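# Reorient a loose object on the upturned robot palm

## Task

An object sits loose on the robot's palm, which faces up. Rotate it using the fingers of this same hand until it sits in the hand with the orientation shown in the two goal pictures. It may touch only this hand, which here includes the wrist camera, the camera's post and the arm's final link. If it touches anything else or leaves the hand, the task fails. To finish, the object must rest still for a moment on the palm or fingers, clear of the wrist, camera and post. The palm must point straight up, and no hand motor may read moving or overload or be building toward a shutdown; a motor dead from the start is exempt. Then declare completion. The hand is then opened for you, and the orientation must still be correct with the object simply lying on the open hand.

## Robot and tools

Robot: a single six-joint UR-style arm carrying a sixteen-motor right hand (index, middle and ring fingers plus a thumb). A fisheye wrist camera sits on a post by the wrist. A fixed mast at the wrist, on the palm side, can collide with things. In hand-point coordinates it spans x +0.05 to +0.10 and z -0.16 to -0.11, reaching out to y = +0.06 m.

Frames. The scene frame has its origin on the table top directly under the arm base, +z up, and +y to the left when looking along +x. The state line reports end_effector_position (metres), end_effector_quat_wxyz and velocities (m/s, rad/s) in this frame. The hand point is a spot in front of the palm where thumb and index/middle tips would pinch. Its axes: +z runs along the straightened fingers toward the tips, +x runs across the palm away from the thumb, and +y points out of the palm face. The palm surface is at y = -0.062. Finger knuckles are at z = -0.017, and straight fingertips reach 0.139 m beyond that. Bending moves the tips toward +y. For the goal to count, the palm must face straight up, meaning hand-point +y points along scene +z. Only the rubber fingertip caps grip well.

execute_actions(actions): a list of actions. Each action is a table of up to 15 rows, and each row is one control step of 1/30 s. If a table has fewer rows, its last row repeats to fill 15 steps. An empty list just returns the state and images. Every row has 24 numbers, each in [-1, 1], laid out as follows.
- Numbers 1-6 are dx, dy, dz, rx, ry, rz. They are an offset, not a pose: the hand point's target relative to its measured pose at the start of that action, in the hand point's own axes. For the first action in a call, that start is the last pose reported. Every row counts from that same start, not from the previous row. 1.0 equals 0.6 m or 180 degrees. rx, ry, rz form one rotation vector.
- Numbers 7-22 are hinge goals, in this order: index_mcp, index_abd, index_pip, index_dip, middle_mcp, middle_abd, middle_pip, middle_dip, ring_mcp, ring_abd, ring_pip, ring_dip, thumb_cmc, thumb_axl, thumb_mcp, thumb_ipl. Each is an absolute position scaled linearly between that hinge's stops. Finger _mcp bends at the knuckle toward the palm as it goes toward -1; straight is +0.75. _abd swings the finger away from the thumb toward -1; straight is 0. _pip (straight +0.58) and _dip (straight +0.70) curl the middle and end joints toward -1. thumb_cmc toward -1 brings the thumb from beside the palm to in front of it; it lies flat beside the palm at +0.71. thumb_axl rolls the thumb (straight +0.68). thumb_mcp (+0.23) and thumb_ipl (+0.17) bend it.
- Number 23 is current_limit, every motor's current cap: -1 gives 0 mA and +1 gives 550 mA, never below 11 mA. A low cap also slows the hinges and may fail to lift a finger.
- Number 24 is speed: hinge set-points travel at (speed+1)/2 of 5.9 rad/s.
The values start at current_limit +0.4 and speed -0.6, and the last values sent stay in effect. Each step, the commanded pose is clipped to within 100 mm and 16 degrees of the measured pose. Arm motion trails commands by roughly 0.17 s.

move(target, speed, stop_force, blocking): drives the hand point along a straight path toward target. target is one 24-number row as above; its first six numbers are an offset from the pose in the latest result that shows one. The hand numbers are sent at the start of the move. speed is in m/s, from 0.002 to 0.5 (default 0.25); rotation is capped at twice that in rad/s. A path lasts 0.5 to 10 s. stop_force (optional, 9 to 40 N) ends the path when the wrist sensor feels that much extra push against the motion. It is only reliable for slow moves without rotation. Leave it out when backing away from contact. blocking=false returns after 0.5 s; check on the move with wait(0), and end it with wait or stop before sending anything else. The result includes a move: line giving how it ended (done, off_target, moving, held, fault, contact) and the limits that acted, plus the distance from target.

wait(seconds 0-10) holds the last command. stop brakes a running move. zoom_image(camera, region [x0,y0,x1,y1] pixels, at most 504x504) enlarges part of cam_high (504x504), cam_low (504x504) or cam_wrist (616x616, fisheye). show_instructions shows the goal pictures. read_manual gives the licence texts. finished_scene(scene) ends the current scene and declares completion; it cannot be undone.

Results give hand_goal (the goals written; repeating them keeps a grip) and hand_measured (the actual hinge positions; repeating these relaxes a grip). They also give hand_current_ma (positive means pushing toward -1) and hand_state per motor: moving, goal, blocked or overload, all listed in the motor order above. A motor at 495 mA or more builds up a count, which falls again below that. At 5 s the motor shuts down for 10 s. Wrist force and torque are given in hand-point axes. They are noisy, carry an offset of a few N and saturate near 50 N. A pose unreachable line means the clearance check altered the command.

Avoid the following. A joint torque over its load limit (24.3 N m on the wrist joints), or an outside force of 150 N, causes a 10 s fault stop that skips the rest of the call; after a HAND FAULT line the remaining calls in that reply are also skipped. Keep the object off the table and away from the mast, wrist and camera. Do not drop it or flick it out of the hand, and do not knock anything off the table. Stop squeezing before currents climb toward overload. A MOTOR HOT warning appears at 70 °C, and at 85 °C the arm brakes until it cools. Expect occasional small disturbances to the object. Work smoothly, keeping motor effort low and moves slow.

Each tool is called by a JSON object that holds its "name" and its "arguments", one argument or row to a line.

Reference images:

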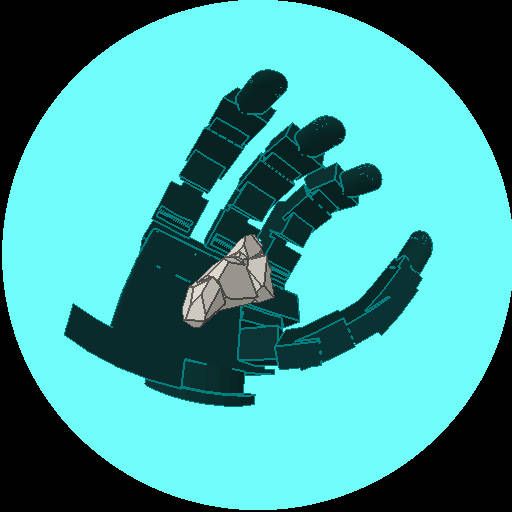

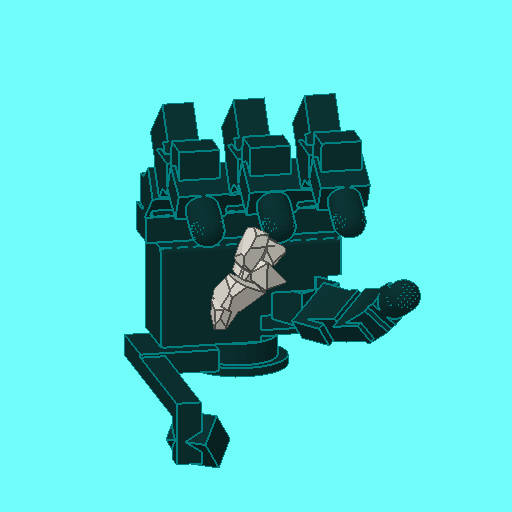

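## Session

{"name": "execute_actions", "arguments": {
  "actions": []
}}

Scene clock: 0.00 s.
end_effector_position=(+0.6136, +0.0569, +0.5017) hand_goal=(+0.046, +0.000, -0.008, +0.280, +0.046, +0.000, -0.008, +0.280, +0.046, +0.000, -0.008, +0.280, -0.104, +0.266, +0.032, -0.018) hand_measured=(+0.062, +0.000, -0.006, +0.282, +0.060, +0.000, -0.006, +0.282, +0.060, +0.000, -0.006, +0.282, -0.092, +0.270, +0.034, -0.016) hand_current_ma=(+84, +0, +13, +12, +80, +0, +13, +13, +80, +0, +13, +12, +67, +25, +13, +11) hand_state=(goal, goal, goal, goal, goal, goal, goal, goal, goal, goal, goal, goal, goal, goal, goal, goal) hand_current_limit=0.40 hand_speed=-0.60 end_effector_quat_wxyz=(+0.497, +0.465, +0.517, +0.519) end_effector_velocity=(-0.000, -0.000, +0.000) end_effector_angular_velocity=(+0.000, -0.000, -0.001)
Joint positions: [-0.144 -1.164  2.187 -4.191 -1.305 -0.023]
Joint velocities: [ 0.    -0.     0.    -0.    -0.001  0.   ]
Joint torques (N m, as the arm reports them, + toward a larger angle): no reading
Wrist force (N, on the end effector, along its own x y z axes, offset not removed): no reading
Wrist torque (N m, same axes, about the end effector's origin, offset not removed): no reading
Hand target: +0.614, +0.057, +0.502; +0.497, +0.465, +0.517, +0.519

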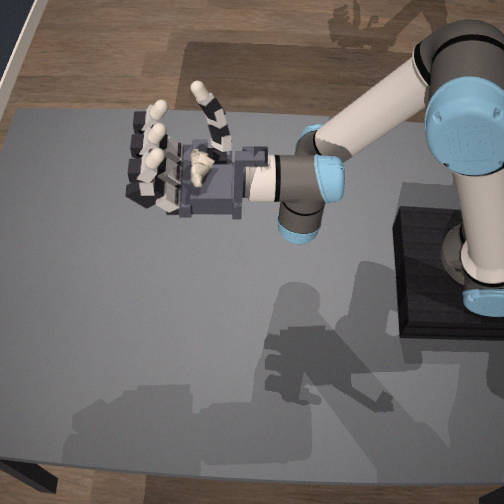

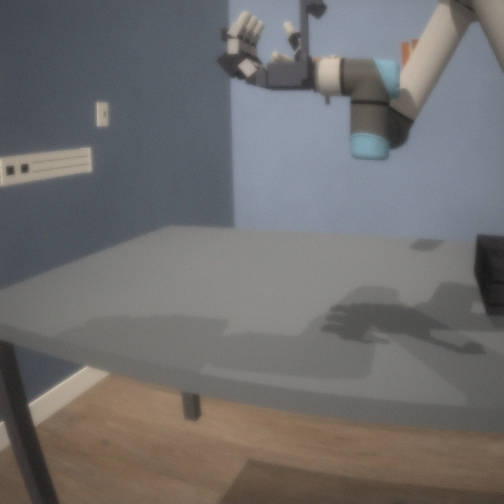

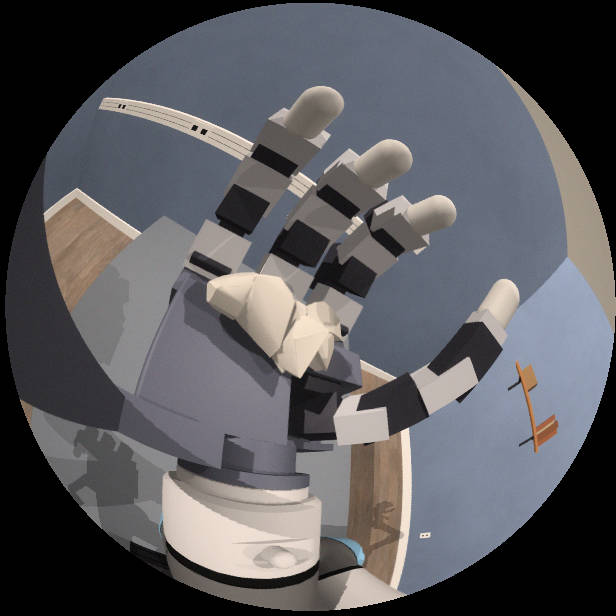

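{"name": "zoom_image", "arguments": {
  "camera": "cam_wrist",
  "region": [130, 220, 400, 460]
}}

{"name": "zoom_image", "arguments": {
  "camera": "cam_high",
  "region": [120, 80, 280, 230]
}}

Region (130, 220, 400, 460) of cam_wrist's 616x616 image, scaled by 1.867, with more detail than that image has.

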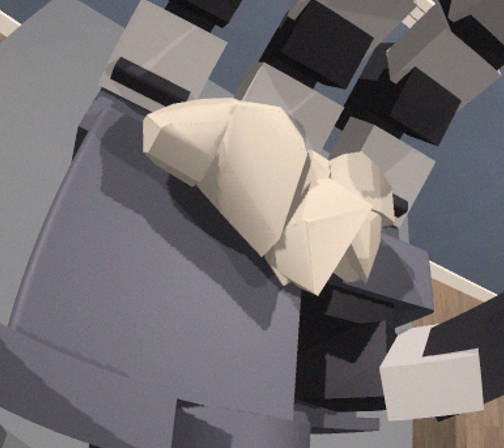

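Region (120, 80, 280, 230) of cam_high's 504x504 image, scaled by 3.150, with more detail than that image has; it fills the top 472 rows of this view, and the rest is white.

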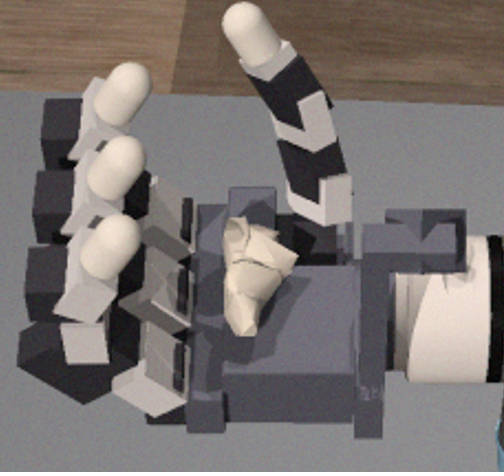

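{"name": "move", "arguments": {
  "target": [0.4,-0.1,-0.1,0,0,0,0.046,0,0,0.28,0.046,0,0,0.28,0.5,0,-0.95,-0.6,-0.104,0.266,0.032,-0.018,0.4,-0.4],
  "speed": 0.1
}}

Scene clock: 25.10 s.
end_effector_position=(+0.5384, +0.2896, +0.4322) hand_goal=(+0.046, +0.000, +0.000, +0.280, +0.046, +0.000, +0.000, +0.280, +0.500, +0.000, -0.950, -0.600, -0.104, +0.266, +0.032, -0.018) hand_measured=(+0.062, +0.000, -0.002, +0.282, +0.060, +0.000, -0.002, +0.282, +0.506, +0.000, -0.950, -0.598, -0.092, +0.270, +0.034, -0.016) hand_current_ma=(+83, +0, -13, +12, +80, +0, -13, +13, +30, +0, +5, +11, +65, +25, +13, +11) hand_state=(goal, goal, goal, goal, goal, goal, goal, goal, goal, goal, goal, goal, goal, goal, goal, goal) hand_current_limit=0.40 hand_speed=-0.40 end_effector_quat_wxyz=(+0.497, +0.465, +0.517, +0.519) end_effector_velocity=(-0.001, +0.002, -0.001) end_effector_angular_velocity=(+0.000, -0.000, -0.002)
Joint positions: [ 0.485 -0.945  2.093 -4.317 -1.933 -0.04 ]
Joint velocities: [ 0.006  0.003 -0.004  0.    -0.008 -0.   ]
Joint torques (N m, as the arm reports them, + toward a larger angle): [ 11.4  -25.73 -23.54  -0.13  -2.6   -2.67]
Wrist force (N, on the end effector, along its own x y z axes, offset not removed): [0.1 0.7 -0.3]
Wrist torque (N m, same axes, about the end effector's origin, offset not removed): [-0.09 -0.12 -0.11]
Hand target: +0.538, +0.290, +0.432; +0.497, +0.465, +0.517, +0.519
Off the commanded pose: 0.001 m, 0 deg.
move: done

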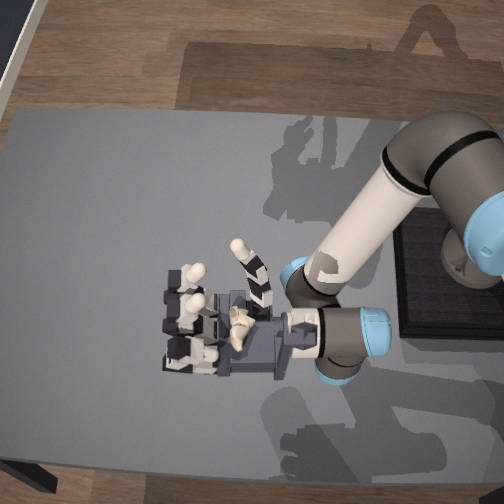

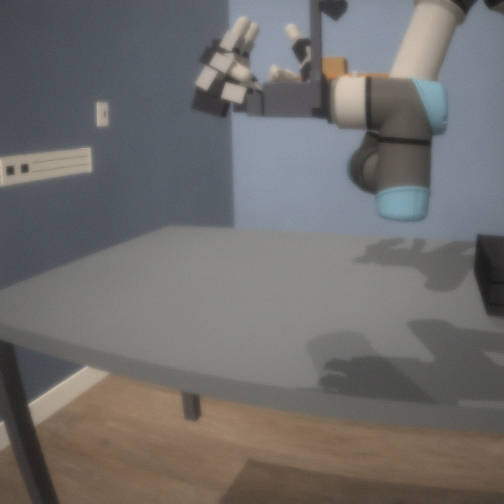

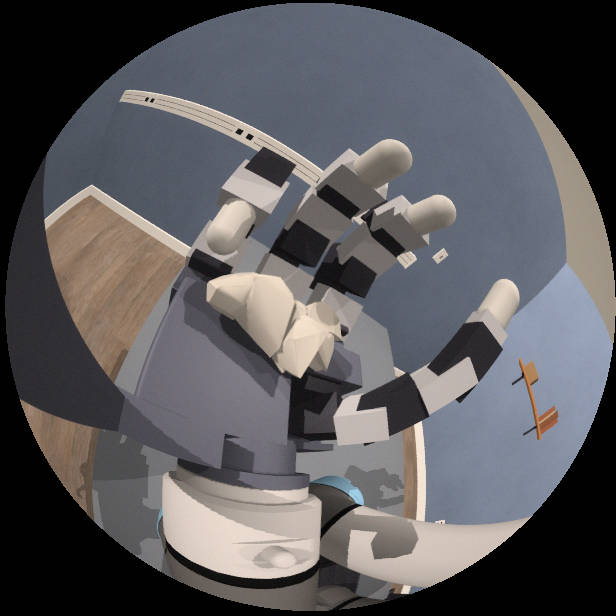

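{"name": "zoom_image", "arguments": {
  "camera": "cam_high",
  "region": [160, 270, 310, 390]
}}

{"name": "execute_actions", "arguments": {
  "actions": [
    [[0,0,0,0,0,0,0.046,0,0,0.28,0.046,0,0,0.28,0.45,-0.5,-0.95,-0.8,-0.104,0.266,0.032,-0.018,0.4,-0.6]],
    [[0,0,0,0,0,0,0.046,0,0,0.28,0.046,0,0,0.28,0.2,-0.5,-0.95,-0.7,-0.104,0.266,0.032,-0.018,0.4,-0.7]],
    [[0,0,0,0,0,0,0.046,0,0,0.28,0.046,0,0,0.28,0.2,-0.5,-0.95,-0.7,-0.104,0.266,0.032,-0.018,0.4,-0.7]]
  ]
}}

{"name": "zoom_image", "arguments": {
  "camera": "cam_high",
  "region": [160, 270, 310, 390]
}}

Region (160, 270, 310, 390) of cam_high's 504x504 image, scaled by 3.360, with more detail than that image has; it fills the top 403 rows of this view, and the rest is white.

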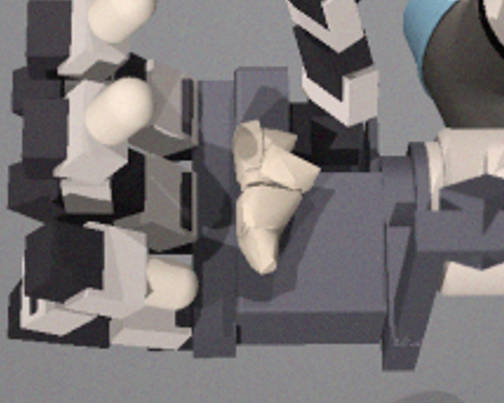

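Scene clock: 36.37 s.
end_effector_position=(+0.5384, +0.2896, +0.4322) hand_goal=(+0.046, +0.000, +0.000, +0.280, +0.046, +0.000, +0.000, +0.280, +0.200, -0.500, -0.950, -0.700, -0.104, +0.266, +0.032, -0.018) hand_measured=(+0.062, +0.000, -0.002, +0.282, +0.060, +0.000, -0.002, +0.282, +0.212, -0.498, -0.950, -0.702, -0.092, +0.270, +0.034, -0.016) hand_current_ma=(+83, +0, -13, +12, +80, +0, -13, +13, +71, +13, +4, -17, +65, +25, +13, +11) hand_state=(goal, goal, goal, goal, goal, goal, goal, goal, goal, goal, goal, goal, goal, goal, goal, goal) hand_current_limit=0.40 hand_speed=-0.70 end_effector_quat_wxyz=(+0.497, +0.465, +0.517, +0.519) end_effector_velocity=(-0.000, +0.000, +0.000) end_effector_angular_velocity=(-0.000, +0.000, +0.001)
Joint positions: [ 0.485 -0.945  2.093 -4.317 -1.933 -0.04 ]
Joint velocities: [ 0.    -0.001  0.001  0.001  0.    -0.   ]
Joint torques (N m, as the arm reports them, + toward a larger angle): [ -5.65 -51.59   0.36  -2.67   1.84  -2.41]
Wrist force (N, on the end effector, along its own x y z axes, offset not removed): [0.8 1.2 -0.6]
Wrist torque (N m, same axes, about the end effector's origin, offset not removed): [0.10 -0.16 0.00]
Hand target: +0.538, +0.290, +0.432; +0.497, +0.465, +0.517, +0.519
Off the commanded pose: 0.000 m, 0 deg.
Step readings (end_effector_position; steps 1 to 15: 1st action; 16 to 30: 2nd action; 31 to 45: 3rd action):
0: (+0.5383, +0.2898, +0.4321)
1: (+0.5383, +0.2898, +0.4321)
2: (+0.5383, +0.2898, +0.4321)
4: (+0.5383, +0.2898, +0.4321)
8: (+0.5384, +0.2897, +0.4321)
15: (+0.5384, +0.2896, +0.4321)
16: (+0.5384, +0.2896, +0.4322)
17: (+0.5384, +0.2896, +0.4322)
19: (+0.5384, +0.2896, +0.4322)
23: (+0.5384, +0.2896, +0.4322)
30: (+0.5384, +0.2896, +0.4322)
31: (+0.5384, +0.2896, +0.4322)
32: (+0.5384, +0.2896, +0.4322)
34: (+0.5384, +0.2896, +0.4322)
38: (+0.5384, +0.2896, +0.4322)
45: end_effector_position above

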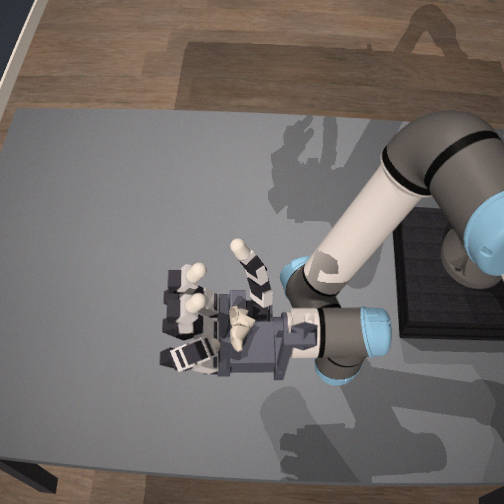

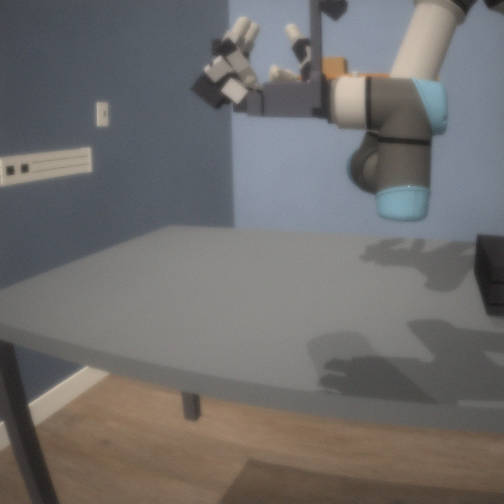

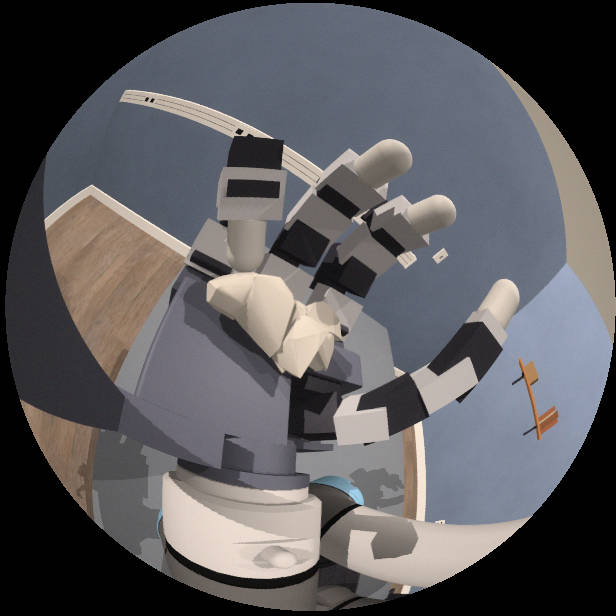

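Region (160, 270, 310, 390) of cam_high's 504x504 image, scaled by 3.360, with more detail than that image has; it fills the top 403 rows of this view, and the rest is white.

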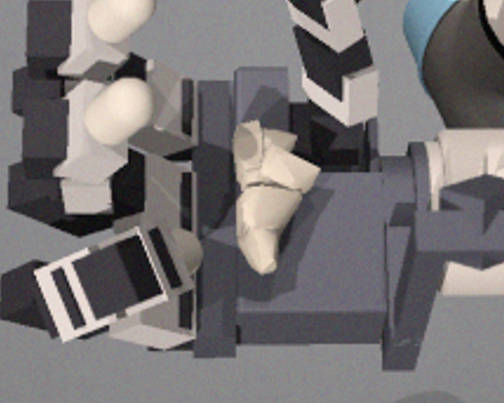

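{"name": "execute_actions", "arguments": {
  "actions": [
    [[0,0,0,0,0,0,0.046,0,0,0.28,0.046,0,0,0.28,0.07,-0.5,-0.95,-0.55,-0.104,0.266,0.032,-0.018,0.4,-0.75]],
    [[0,0,0,0,0,0,0.046,0,0,0.28,0.046,0,0,0.28,-0.07,-0.55,-0.95,-0.35,-0.104,0.266,0.032,-0.018,0.4,-0.75]],
    [[0,0,0,0,0,0,0.046,0,0,0.28,0.046,0,0,0.28,-0.17,-0.6,-0.92,-0.2,-0.104,0.266,0.032,-0.018,0.4,-0.75]],
    [[0,0,0,0,0,0,0.046,0,0,0.28,0.046,0,0,0.28,-0.27,-0.65,-0.9,-0.1,-0.104,0.266,0.032,-0.018,0.4,-0.75]]
  ]
}}

{"name": "zoom_image", "arguments": {
  "camera": "cam_high",
  "region": [160, 270, 310, 390]
}}

Scene clock: 52.27 s.
end_effector_position=(+0.5384, +0.2896, +0.4322) hand_goal=(+0.046, +0.000, +0.000, +0.280, +0.046, +0.000, +0.000, +0.280, -0.270, -0.650, -0.900, -0.100, -0.104, +0.266, +0.032, -0.018) hand_measured=(+0.062, +0.000, -0.002, +0.282, +0.060, +0.000, -0.002, +0.282, -0.266, -0.648, -0.908, -0.104, -0.092, +0.270, +0.034, -0.016) hand_current_ma=(+83, +0, -13, +12, +80, +0, -13, +13, +24, +10, -36, -18, +65, +25, +13, +11) hand_state=(goal, goal, goal, goal, goal, goal, goal, goal, goal, goal, goal, goal, goal, goal, goal, goal) hand_current_limit=0.40 hand_speed=-0.75 end_effector_quat_wxyz=(+0.497, +0.465, +0.517, +0.519) end_effector_velocity=(+0.000, -0.000, -0.001) end_effector_angular_velocity=(-0.000, +0.001, -0.001)
Joint positions: [ 0.485 -0.945  2.093 -4.317 -1.933 -0.04 ]
Joint velocities: [-0.     0.002  0.    -0.001 -0.     0.   ]
Joint torques (N m, as the arm reports them, + toward a larger angle): [ -7.4  -50.23  -0.84  -2.76   2.06  -2.09]
Wrist force (N, on the end effector, along its own x y z axes, offset not removed): [-0.4 -0.1 -0.1]
Wrist torque (N m, same axes, about the end effector's origin, offset not removed): [-0.30 0.06 -0.25]
Hand target: +0.538, +0.290, +0.432; +0.497, +0.465, +0.517, +0.519
Off the commanded pose: 0.000 m, 0 deg.
Step readings (end_effector_position; steps 1 to 15: 1st action; 16 to 30: 2nd action; 31 to 45: 3rd action; 46 to 60: 4th action):
0: (+0.5384, +0.2896, +0.4322)
1: (+0.5384, +0.2896, +0.4322)
2: (+0.5384, +0.2896, +0.4322)
4: (+0.5384, +0.2896, +0.4322)
8: (+0.5384, +0.2896, +0.4322)
15: (+0.5384, +0.2896, +0.4322)
16: (+0.5384, +0.2896, +0.4322)
17: (+0.5384, +0.2896, +0.4322)
19: (+0.5384, +0.2896, +0.4322)
23: (+0.5384, +0.2896, +0.4322)
30: (+0.5384, +0.2896, +0.4322)
31: (+0.5384, +0.2896, +0.4322)
32: (+0.5384, +0.2896, +0.4322)
34: (+0.5384, +0.2896, +0.4322)
38: (+0.5384, +0.2896, +0.4322)
45: (+0.5384, +0.2896, +0.4322)
46: (+0.5384, +0.2896, +0.4322)
47: (+0.5384, +0.2896, +0.4322)
49: (+0.5384, +0.2896, +0.4322)
53: (+0.5384, +0.2896, +0.4322)
60: end_effector_position above

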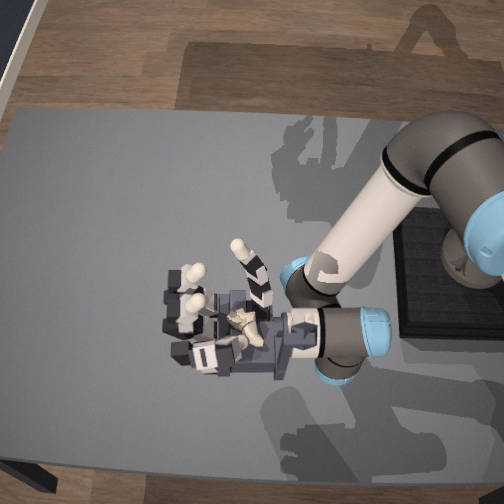

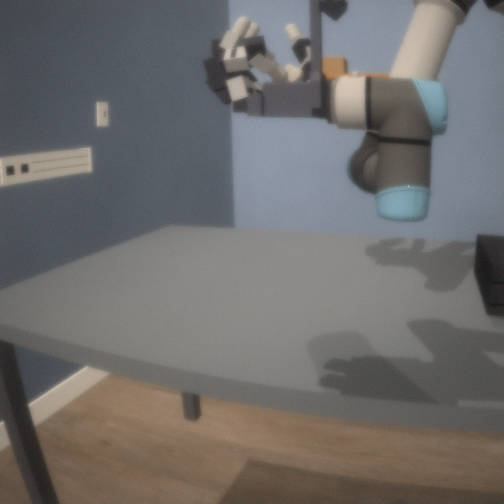

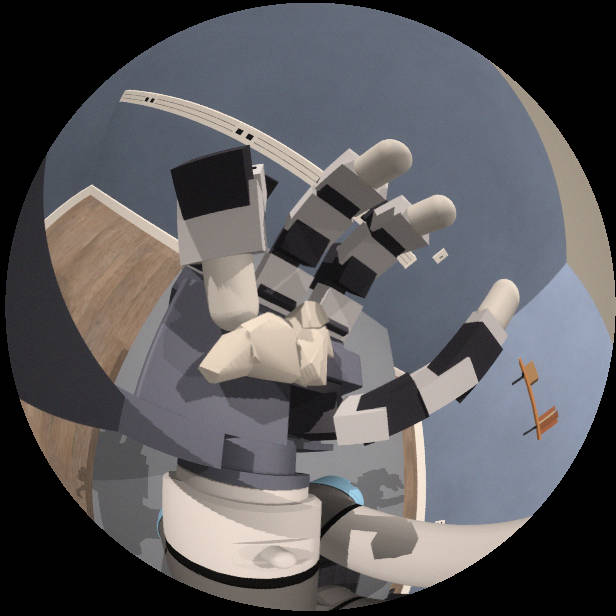

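Region (160, 270, 310, 390) of cam_high's 504x504 image, scaled by 3.360, with more detail than that image has; it fills the top 403 rows of this view, and the rest is white.

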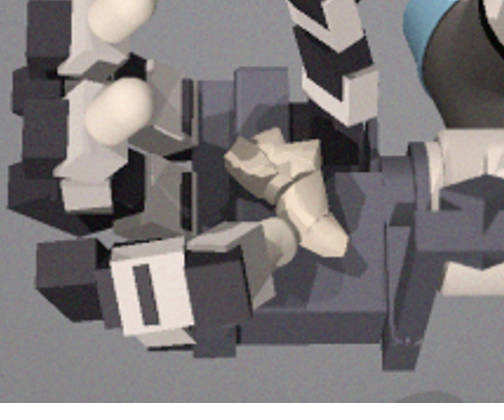

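Works; need ~25° more.

{"name": "execute_actions", "arguments": {
  "actions": [
    [[0,0,0,0,0,0,0.046,0,0,0.28,0.046,0,0,0.28,-0.38,-0.75,-0.87,-0.02,-0.104,0.266,0.032,-0.018,0.4,-0.75]],
    [[0,0,0,0,0,0,0.046,0,0,0.28,0.046,0,0,0.28,-0.5,-0.9,-0.85,0.05,-0.104,0.266,0.032,-0.018,0.4,-0.75]],
    [[0,0,0,0,0,0,0.046,0,0,0.28,0.046,0,0,0.28,-0.5,-0.9,-0.85,0.05,-0.104,0.266,0.032,-0.018,0.4,-0.75]]
  ]
}}

{"name": "zoom_image", "arguments": {
  "camera": "cam_high",
  "region": [160, 270, 310, 390]
}}

Scene clock: 61.60 s.
end_effector_position=(+0.5384, +0.2896, +0.4322) hand_goal=(+0.046, +0.000, +0.000, +0.280, +0.046, +0.000, +0.000, +0.280, -0.500, -0.900, -0.850, +0.050, -0.104, +0.266, +0.032, -0.018) hand_measured=(+0.062, +0.000, -0.002, +0.282, +0.060, +0.000, -0.002, +0.282, -0.474, -0.900, -0.846, +0.048, -0.092, +0.270, +0.034, -0.016) hand_current_ma=(+83, +0, -13, +12, +80, +0, -13, +13, +152, +4, +16, -17, +65, +25, +13, +11) hand_state=(goal, goal, goal, goal, goal, goal, goal, goal, blocked, goal, goal, goal, goal, goal, goal, goal) hand_current_limit=0.40 hand_speed=-0.75 end_effector_quat_wxyz=(+0.497, +0.465, +0.517, +0.519) end_effector_velocity=(+0.000, -0.000, -0.000) end_effector_angular_velocity=(-0.001, +0.002, +0.000)
Joint positions: [ 0.485 -0.945  2.093 -4.317 -1.933 -0.04 ]
Joint velocities: [-0.    -0.     0.001  0.001  0.     0.   ]
Joint torques (N m, as the arm reports them, + toward a larger angle): [ -7.05 -49.79   0.63  -2.69   2.11  -2.32]
Wrist force (N, on the end effector, along its own x y z axes, offset not removed): [-1.1 2.1 -0.9]
Wrist torque (N m, same axes, about the end effector's origin, offset not removed): [0.11 0.07 -0.21]
Hand target: +0.538, +0.290, +0.432; +0.497, +0.465, +0.517, +0.519
Off the commanded pose: 0.000 m, 0 deg.
Step readings (end_effector_position; steps 1 to 15: 1st action; 16 to 30: 2nd action; 31 to 45: 3rd action):
0: (+0.5384, +0.2896, +0.4322)
1: (+0.5384, +0.2896, +0.4322)
2: (+0.5384, +0.2896, +0.4322)
4: (+0.5384, +0.2896, +0.4322)
8: (+0.5384, +0.2896, +0.4322)
15: (+0.5384, +0.2896, +0.4322)
16: (+0.5384, +0.2896, +0.4322)
17: (+0.5384, +0.2896, +0.4322)
19: (+0.5384, +0.2896, +0.4322)
23: (+0.5384, +0.2896, +0.4322)
30: (+0.5384, +0.2896, +0.4322)
31: (+0.5384, +0.2896, +0.4322)
32: (+0.5384, +0.2896, +0.4322)
34: (+0.5384, +0.2896, +0.4322)
38: (+0.5384, +0.2896, +0.4322)
45: end_effector_position above

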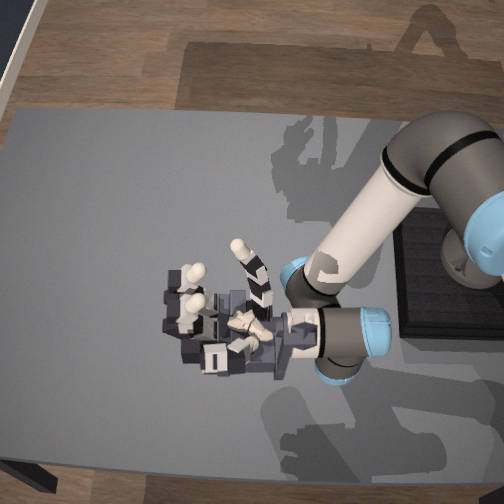

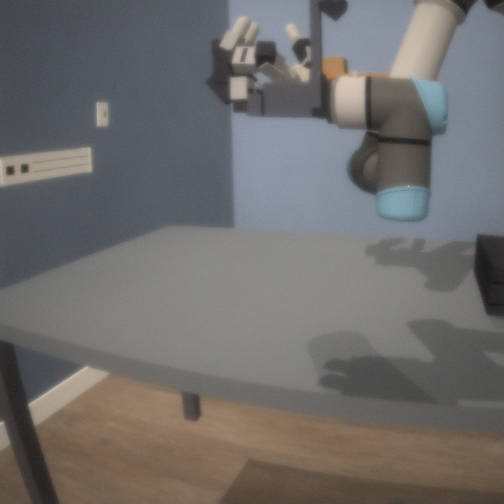

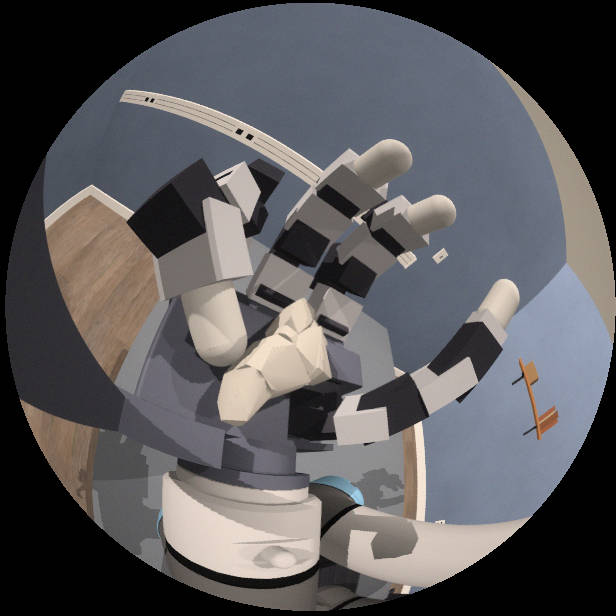

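Region (160, 270, 310, 390) of cam_high's 504x504 image, scaled by 3.360, with more detail than that image has; it fills the top 403 rows of this view, and the rest is white.

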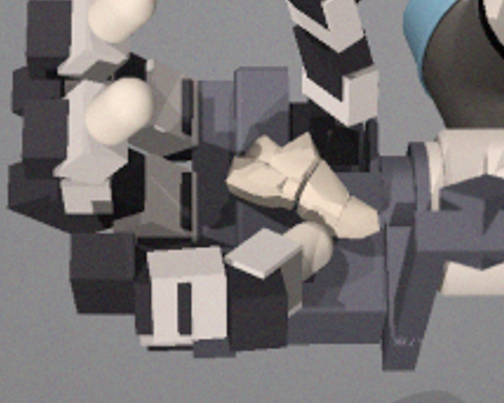

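{"name": "execute_actions", "arguments": {
  "actions": [
    [[0,0,0,0.0105,0,0.01,0.046,0,0,0.28,0.046,0,0,0.28,-0.4,-0.9,-0.55,0.2,-0.104,0.266,0.032,-0.018,0.4,-0.7]],
    [[0,0,0,0,0,0,0.046,0,0,0.28,0.046,0,0,0.28,0.0,-0.8,-0.2,0.28,0.2,0.4,0.1,0.1,0.4,-0.6]],
    [[0,0,0,0,0,0,0.046,0,0,0.28,0.046,0,0,0.28,0.046,0,0,0.28,0.6,0.6,0.2,0.15,0.4,-0.6]],
    [[0,0,0,0,0,0,0.046,0,0,0.28,0.046,0,0,0.28,0.046,0,0,0.28,0.6,0.6,0.2,0.15,0.4,-0.6]],
    [[0,0,0,0,0,0,0.046,0,0,0.28,0.046,0,0,0.28,0.046,0,0,0.28,0.6,0.6,0.2,0.15,0.4,-0.6]]
  ]
}}

{"name": "zoom_image", "arguments": {
  "camera": "cam_high",
  "region": [160, 270, 310, 390]
}}

Scene clock: 81.60 s.
end_effector_position=(+0.5383, +0.2896, +0.4321) hand_goal=(+0.046, +0.000, +0.000, +0.280, +0.046, +0.000, +0.000, +0.280, +0.046, +0.000, +0.000, +0.280, +0.600, +0.600, +0.200, +0.150) hand_measured=(+0.062, +0.000, -0.002, +0.282, +0.060, +0.000, -0.002, +0.282, +0.050, -0.004, -0.002, +0.278, +0.610, +0.598, +0.198, +0.148) hand_current_ma=(+81, +0, -13, +12, +77, +0, -13, +13, +20, -15, -14, -16, +51, -12, -9, -12) hand_state=(goal, goal, goal, goal, goal, goal, goal, goal, goal, goal, goal, goal, goal, goal, goal, goal) hand_current_limit=0.40 hand_speed=-0.60 end_effector_quat_wxyz=(+0.482, +0.481, +0.518, +0.518) end_effector_velocity=(+0.000, +0.000, +0.000) end_effector_angular_velocity=(-0.000, +0.000, +0.001)
Joint positions: [ 0.494 -0.969  2.105 -4.27  -1.942  0.003]
Joint velocities: [ 0.     0.    -0.001  0.001  0.001 -0.   ]
Joint torques (N m, as the arm reports them, + toward a larger angle): [ -5.83 -30.12 -18.34  -3.     1.44  -2.44]
Wrist force (N, on the end effector, along its own x y z axes, offset not removed): [0.0 0.1 -0.3]
Wrist torque (N m, same axes, about the end effector's origin, offset not removed): [-0.12 0.00 -0.15]
Hand target: +0.538, +0.290, +0.432; +0.482, +0.481, +0.518, +0.518
Off the commanded pose: 0.000 m, 0 deg.
Step readings (end_effector_position; steps 1 to 15: 1st action; 16 to 30: 2nd action; 31 to 45: 3rd action; 46 to 60: 4th action; 61 to 75: 5th action):
0: (+0.5384, +0.2896, +0.4322)
1: (+0.5384, +0.2896, +0.4322)
2: (+0.5382, +0.2896, +0.4323)
4: (+0.5382, +0.2895, +0.4323)
8: (+0.5383, +0.2895, +0.4322)
15: (+0.5383, +0.2896, +0.4321)
16: (+0.5383, +0.2896, +0.4321)
17: (+0.5383, +0.2896, +0.4321)
19: (+0.5383, +0.2896, +0.4321)
23: (+0.5383, +0.2895, +0.4322)
30: (+0.5383, +0.2896, +0.4321)
31: (+0.5383, +0.2896, +0.4321)
32: (+0.5383, +0.2896, +0.4321)
34: (+0.5383, +0.2896, +0.4321)
38: (+0.5383, +0.2896, +0.4321)
45: (+0.5383, +0.2896, +0.4321)
46: (+0.5383, +0.2896, +0.4321)
47: (+0.5383, +0.2896, +0.4321)
49: (+0.5383, +0.2896, +0.4321)
53: (+0.5383, +0.2896, +0.4321)
60: (+0.5383, +0.2896, +0.4321)
61: (+0.5383, +0.2896, +0.4321)
62: (+0.5383, +0.2896, +0.4321)
64: (+0.5383, +0.2896, +0.4321)
68: (+0.5383, +0.2896, +0.4321)
75: end_effector_position above

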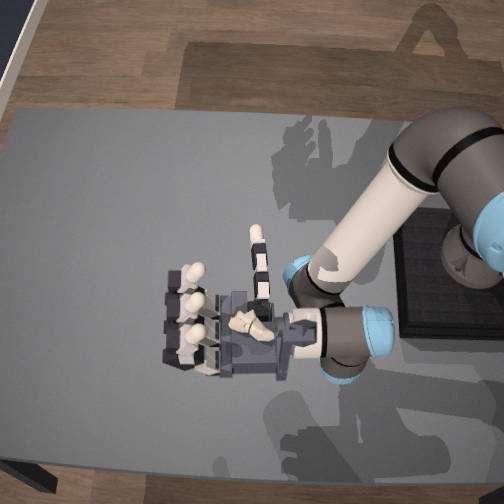

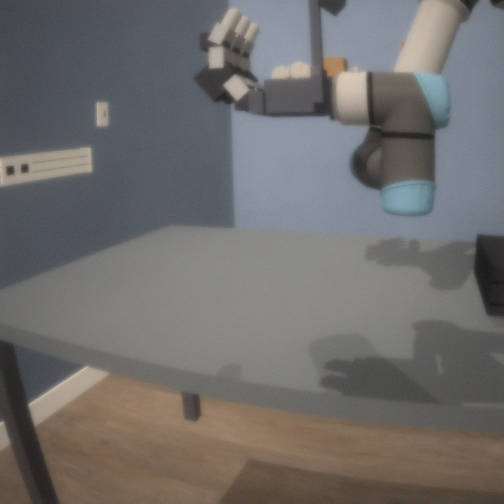

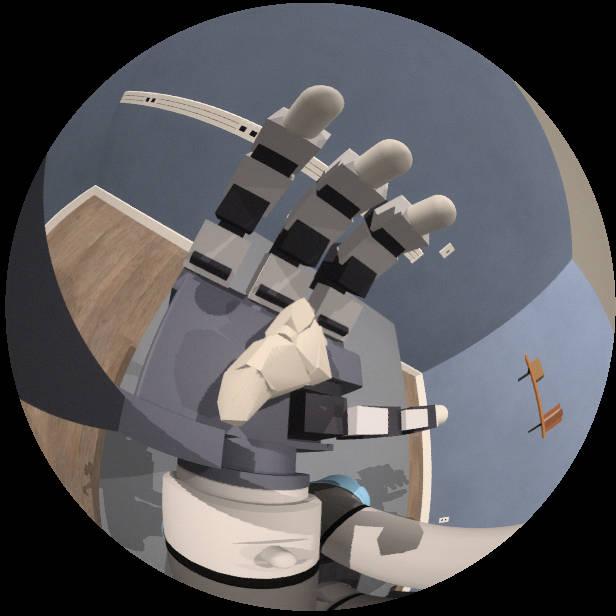

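Region (160, 270, 310, 390) of cam_high's 504x504 image, scaled by 3.360, with more detail than that image has; it fills the top 403 rows of this view, and the rest is white.

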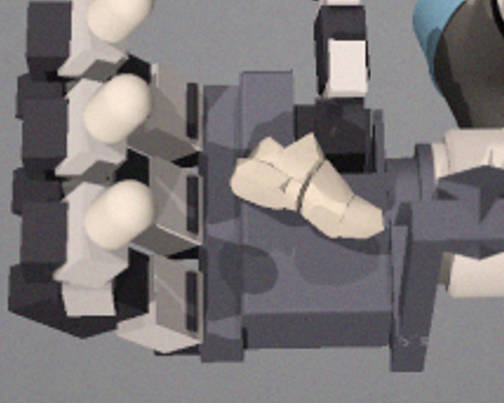

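{"name": "zoom_image", "arguments": {
  "camera": "cam_wrist",
  "region": [150, 260, 390, 470]
}}

Region (150, 260, 390, 470) of cam_wrist's 616x616 image, scaled by 2.100, with more detail than that image has; it fills the top 441 rows of this view, and the rest is white.

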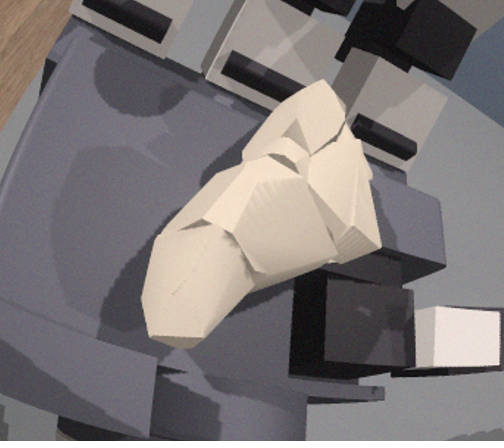

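{"name": "finished_scene", "arguments": {
  "scene": 1
}}

The scene is finished: the task was done.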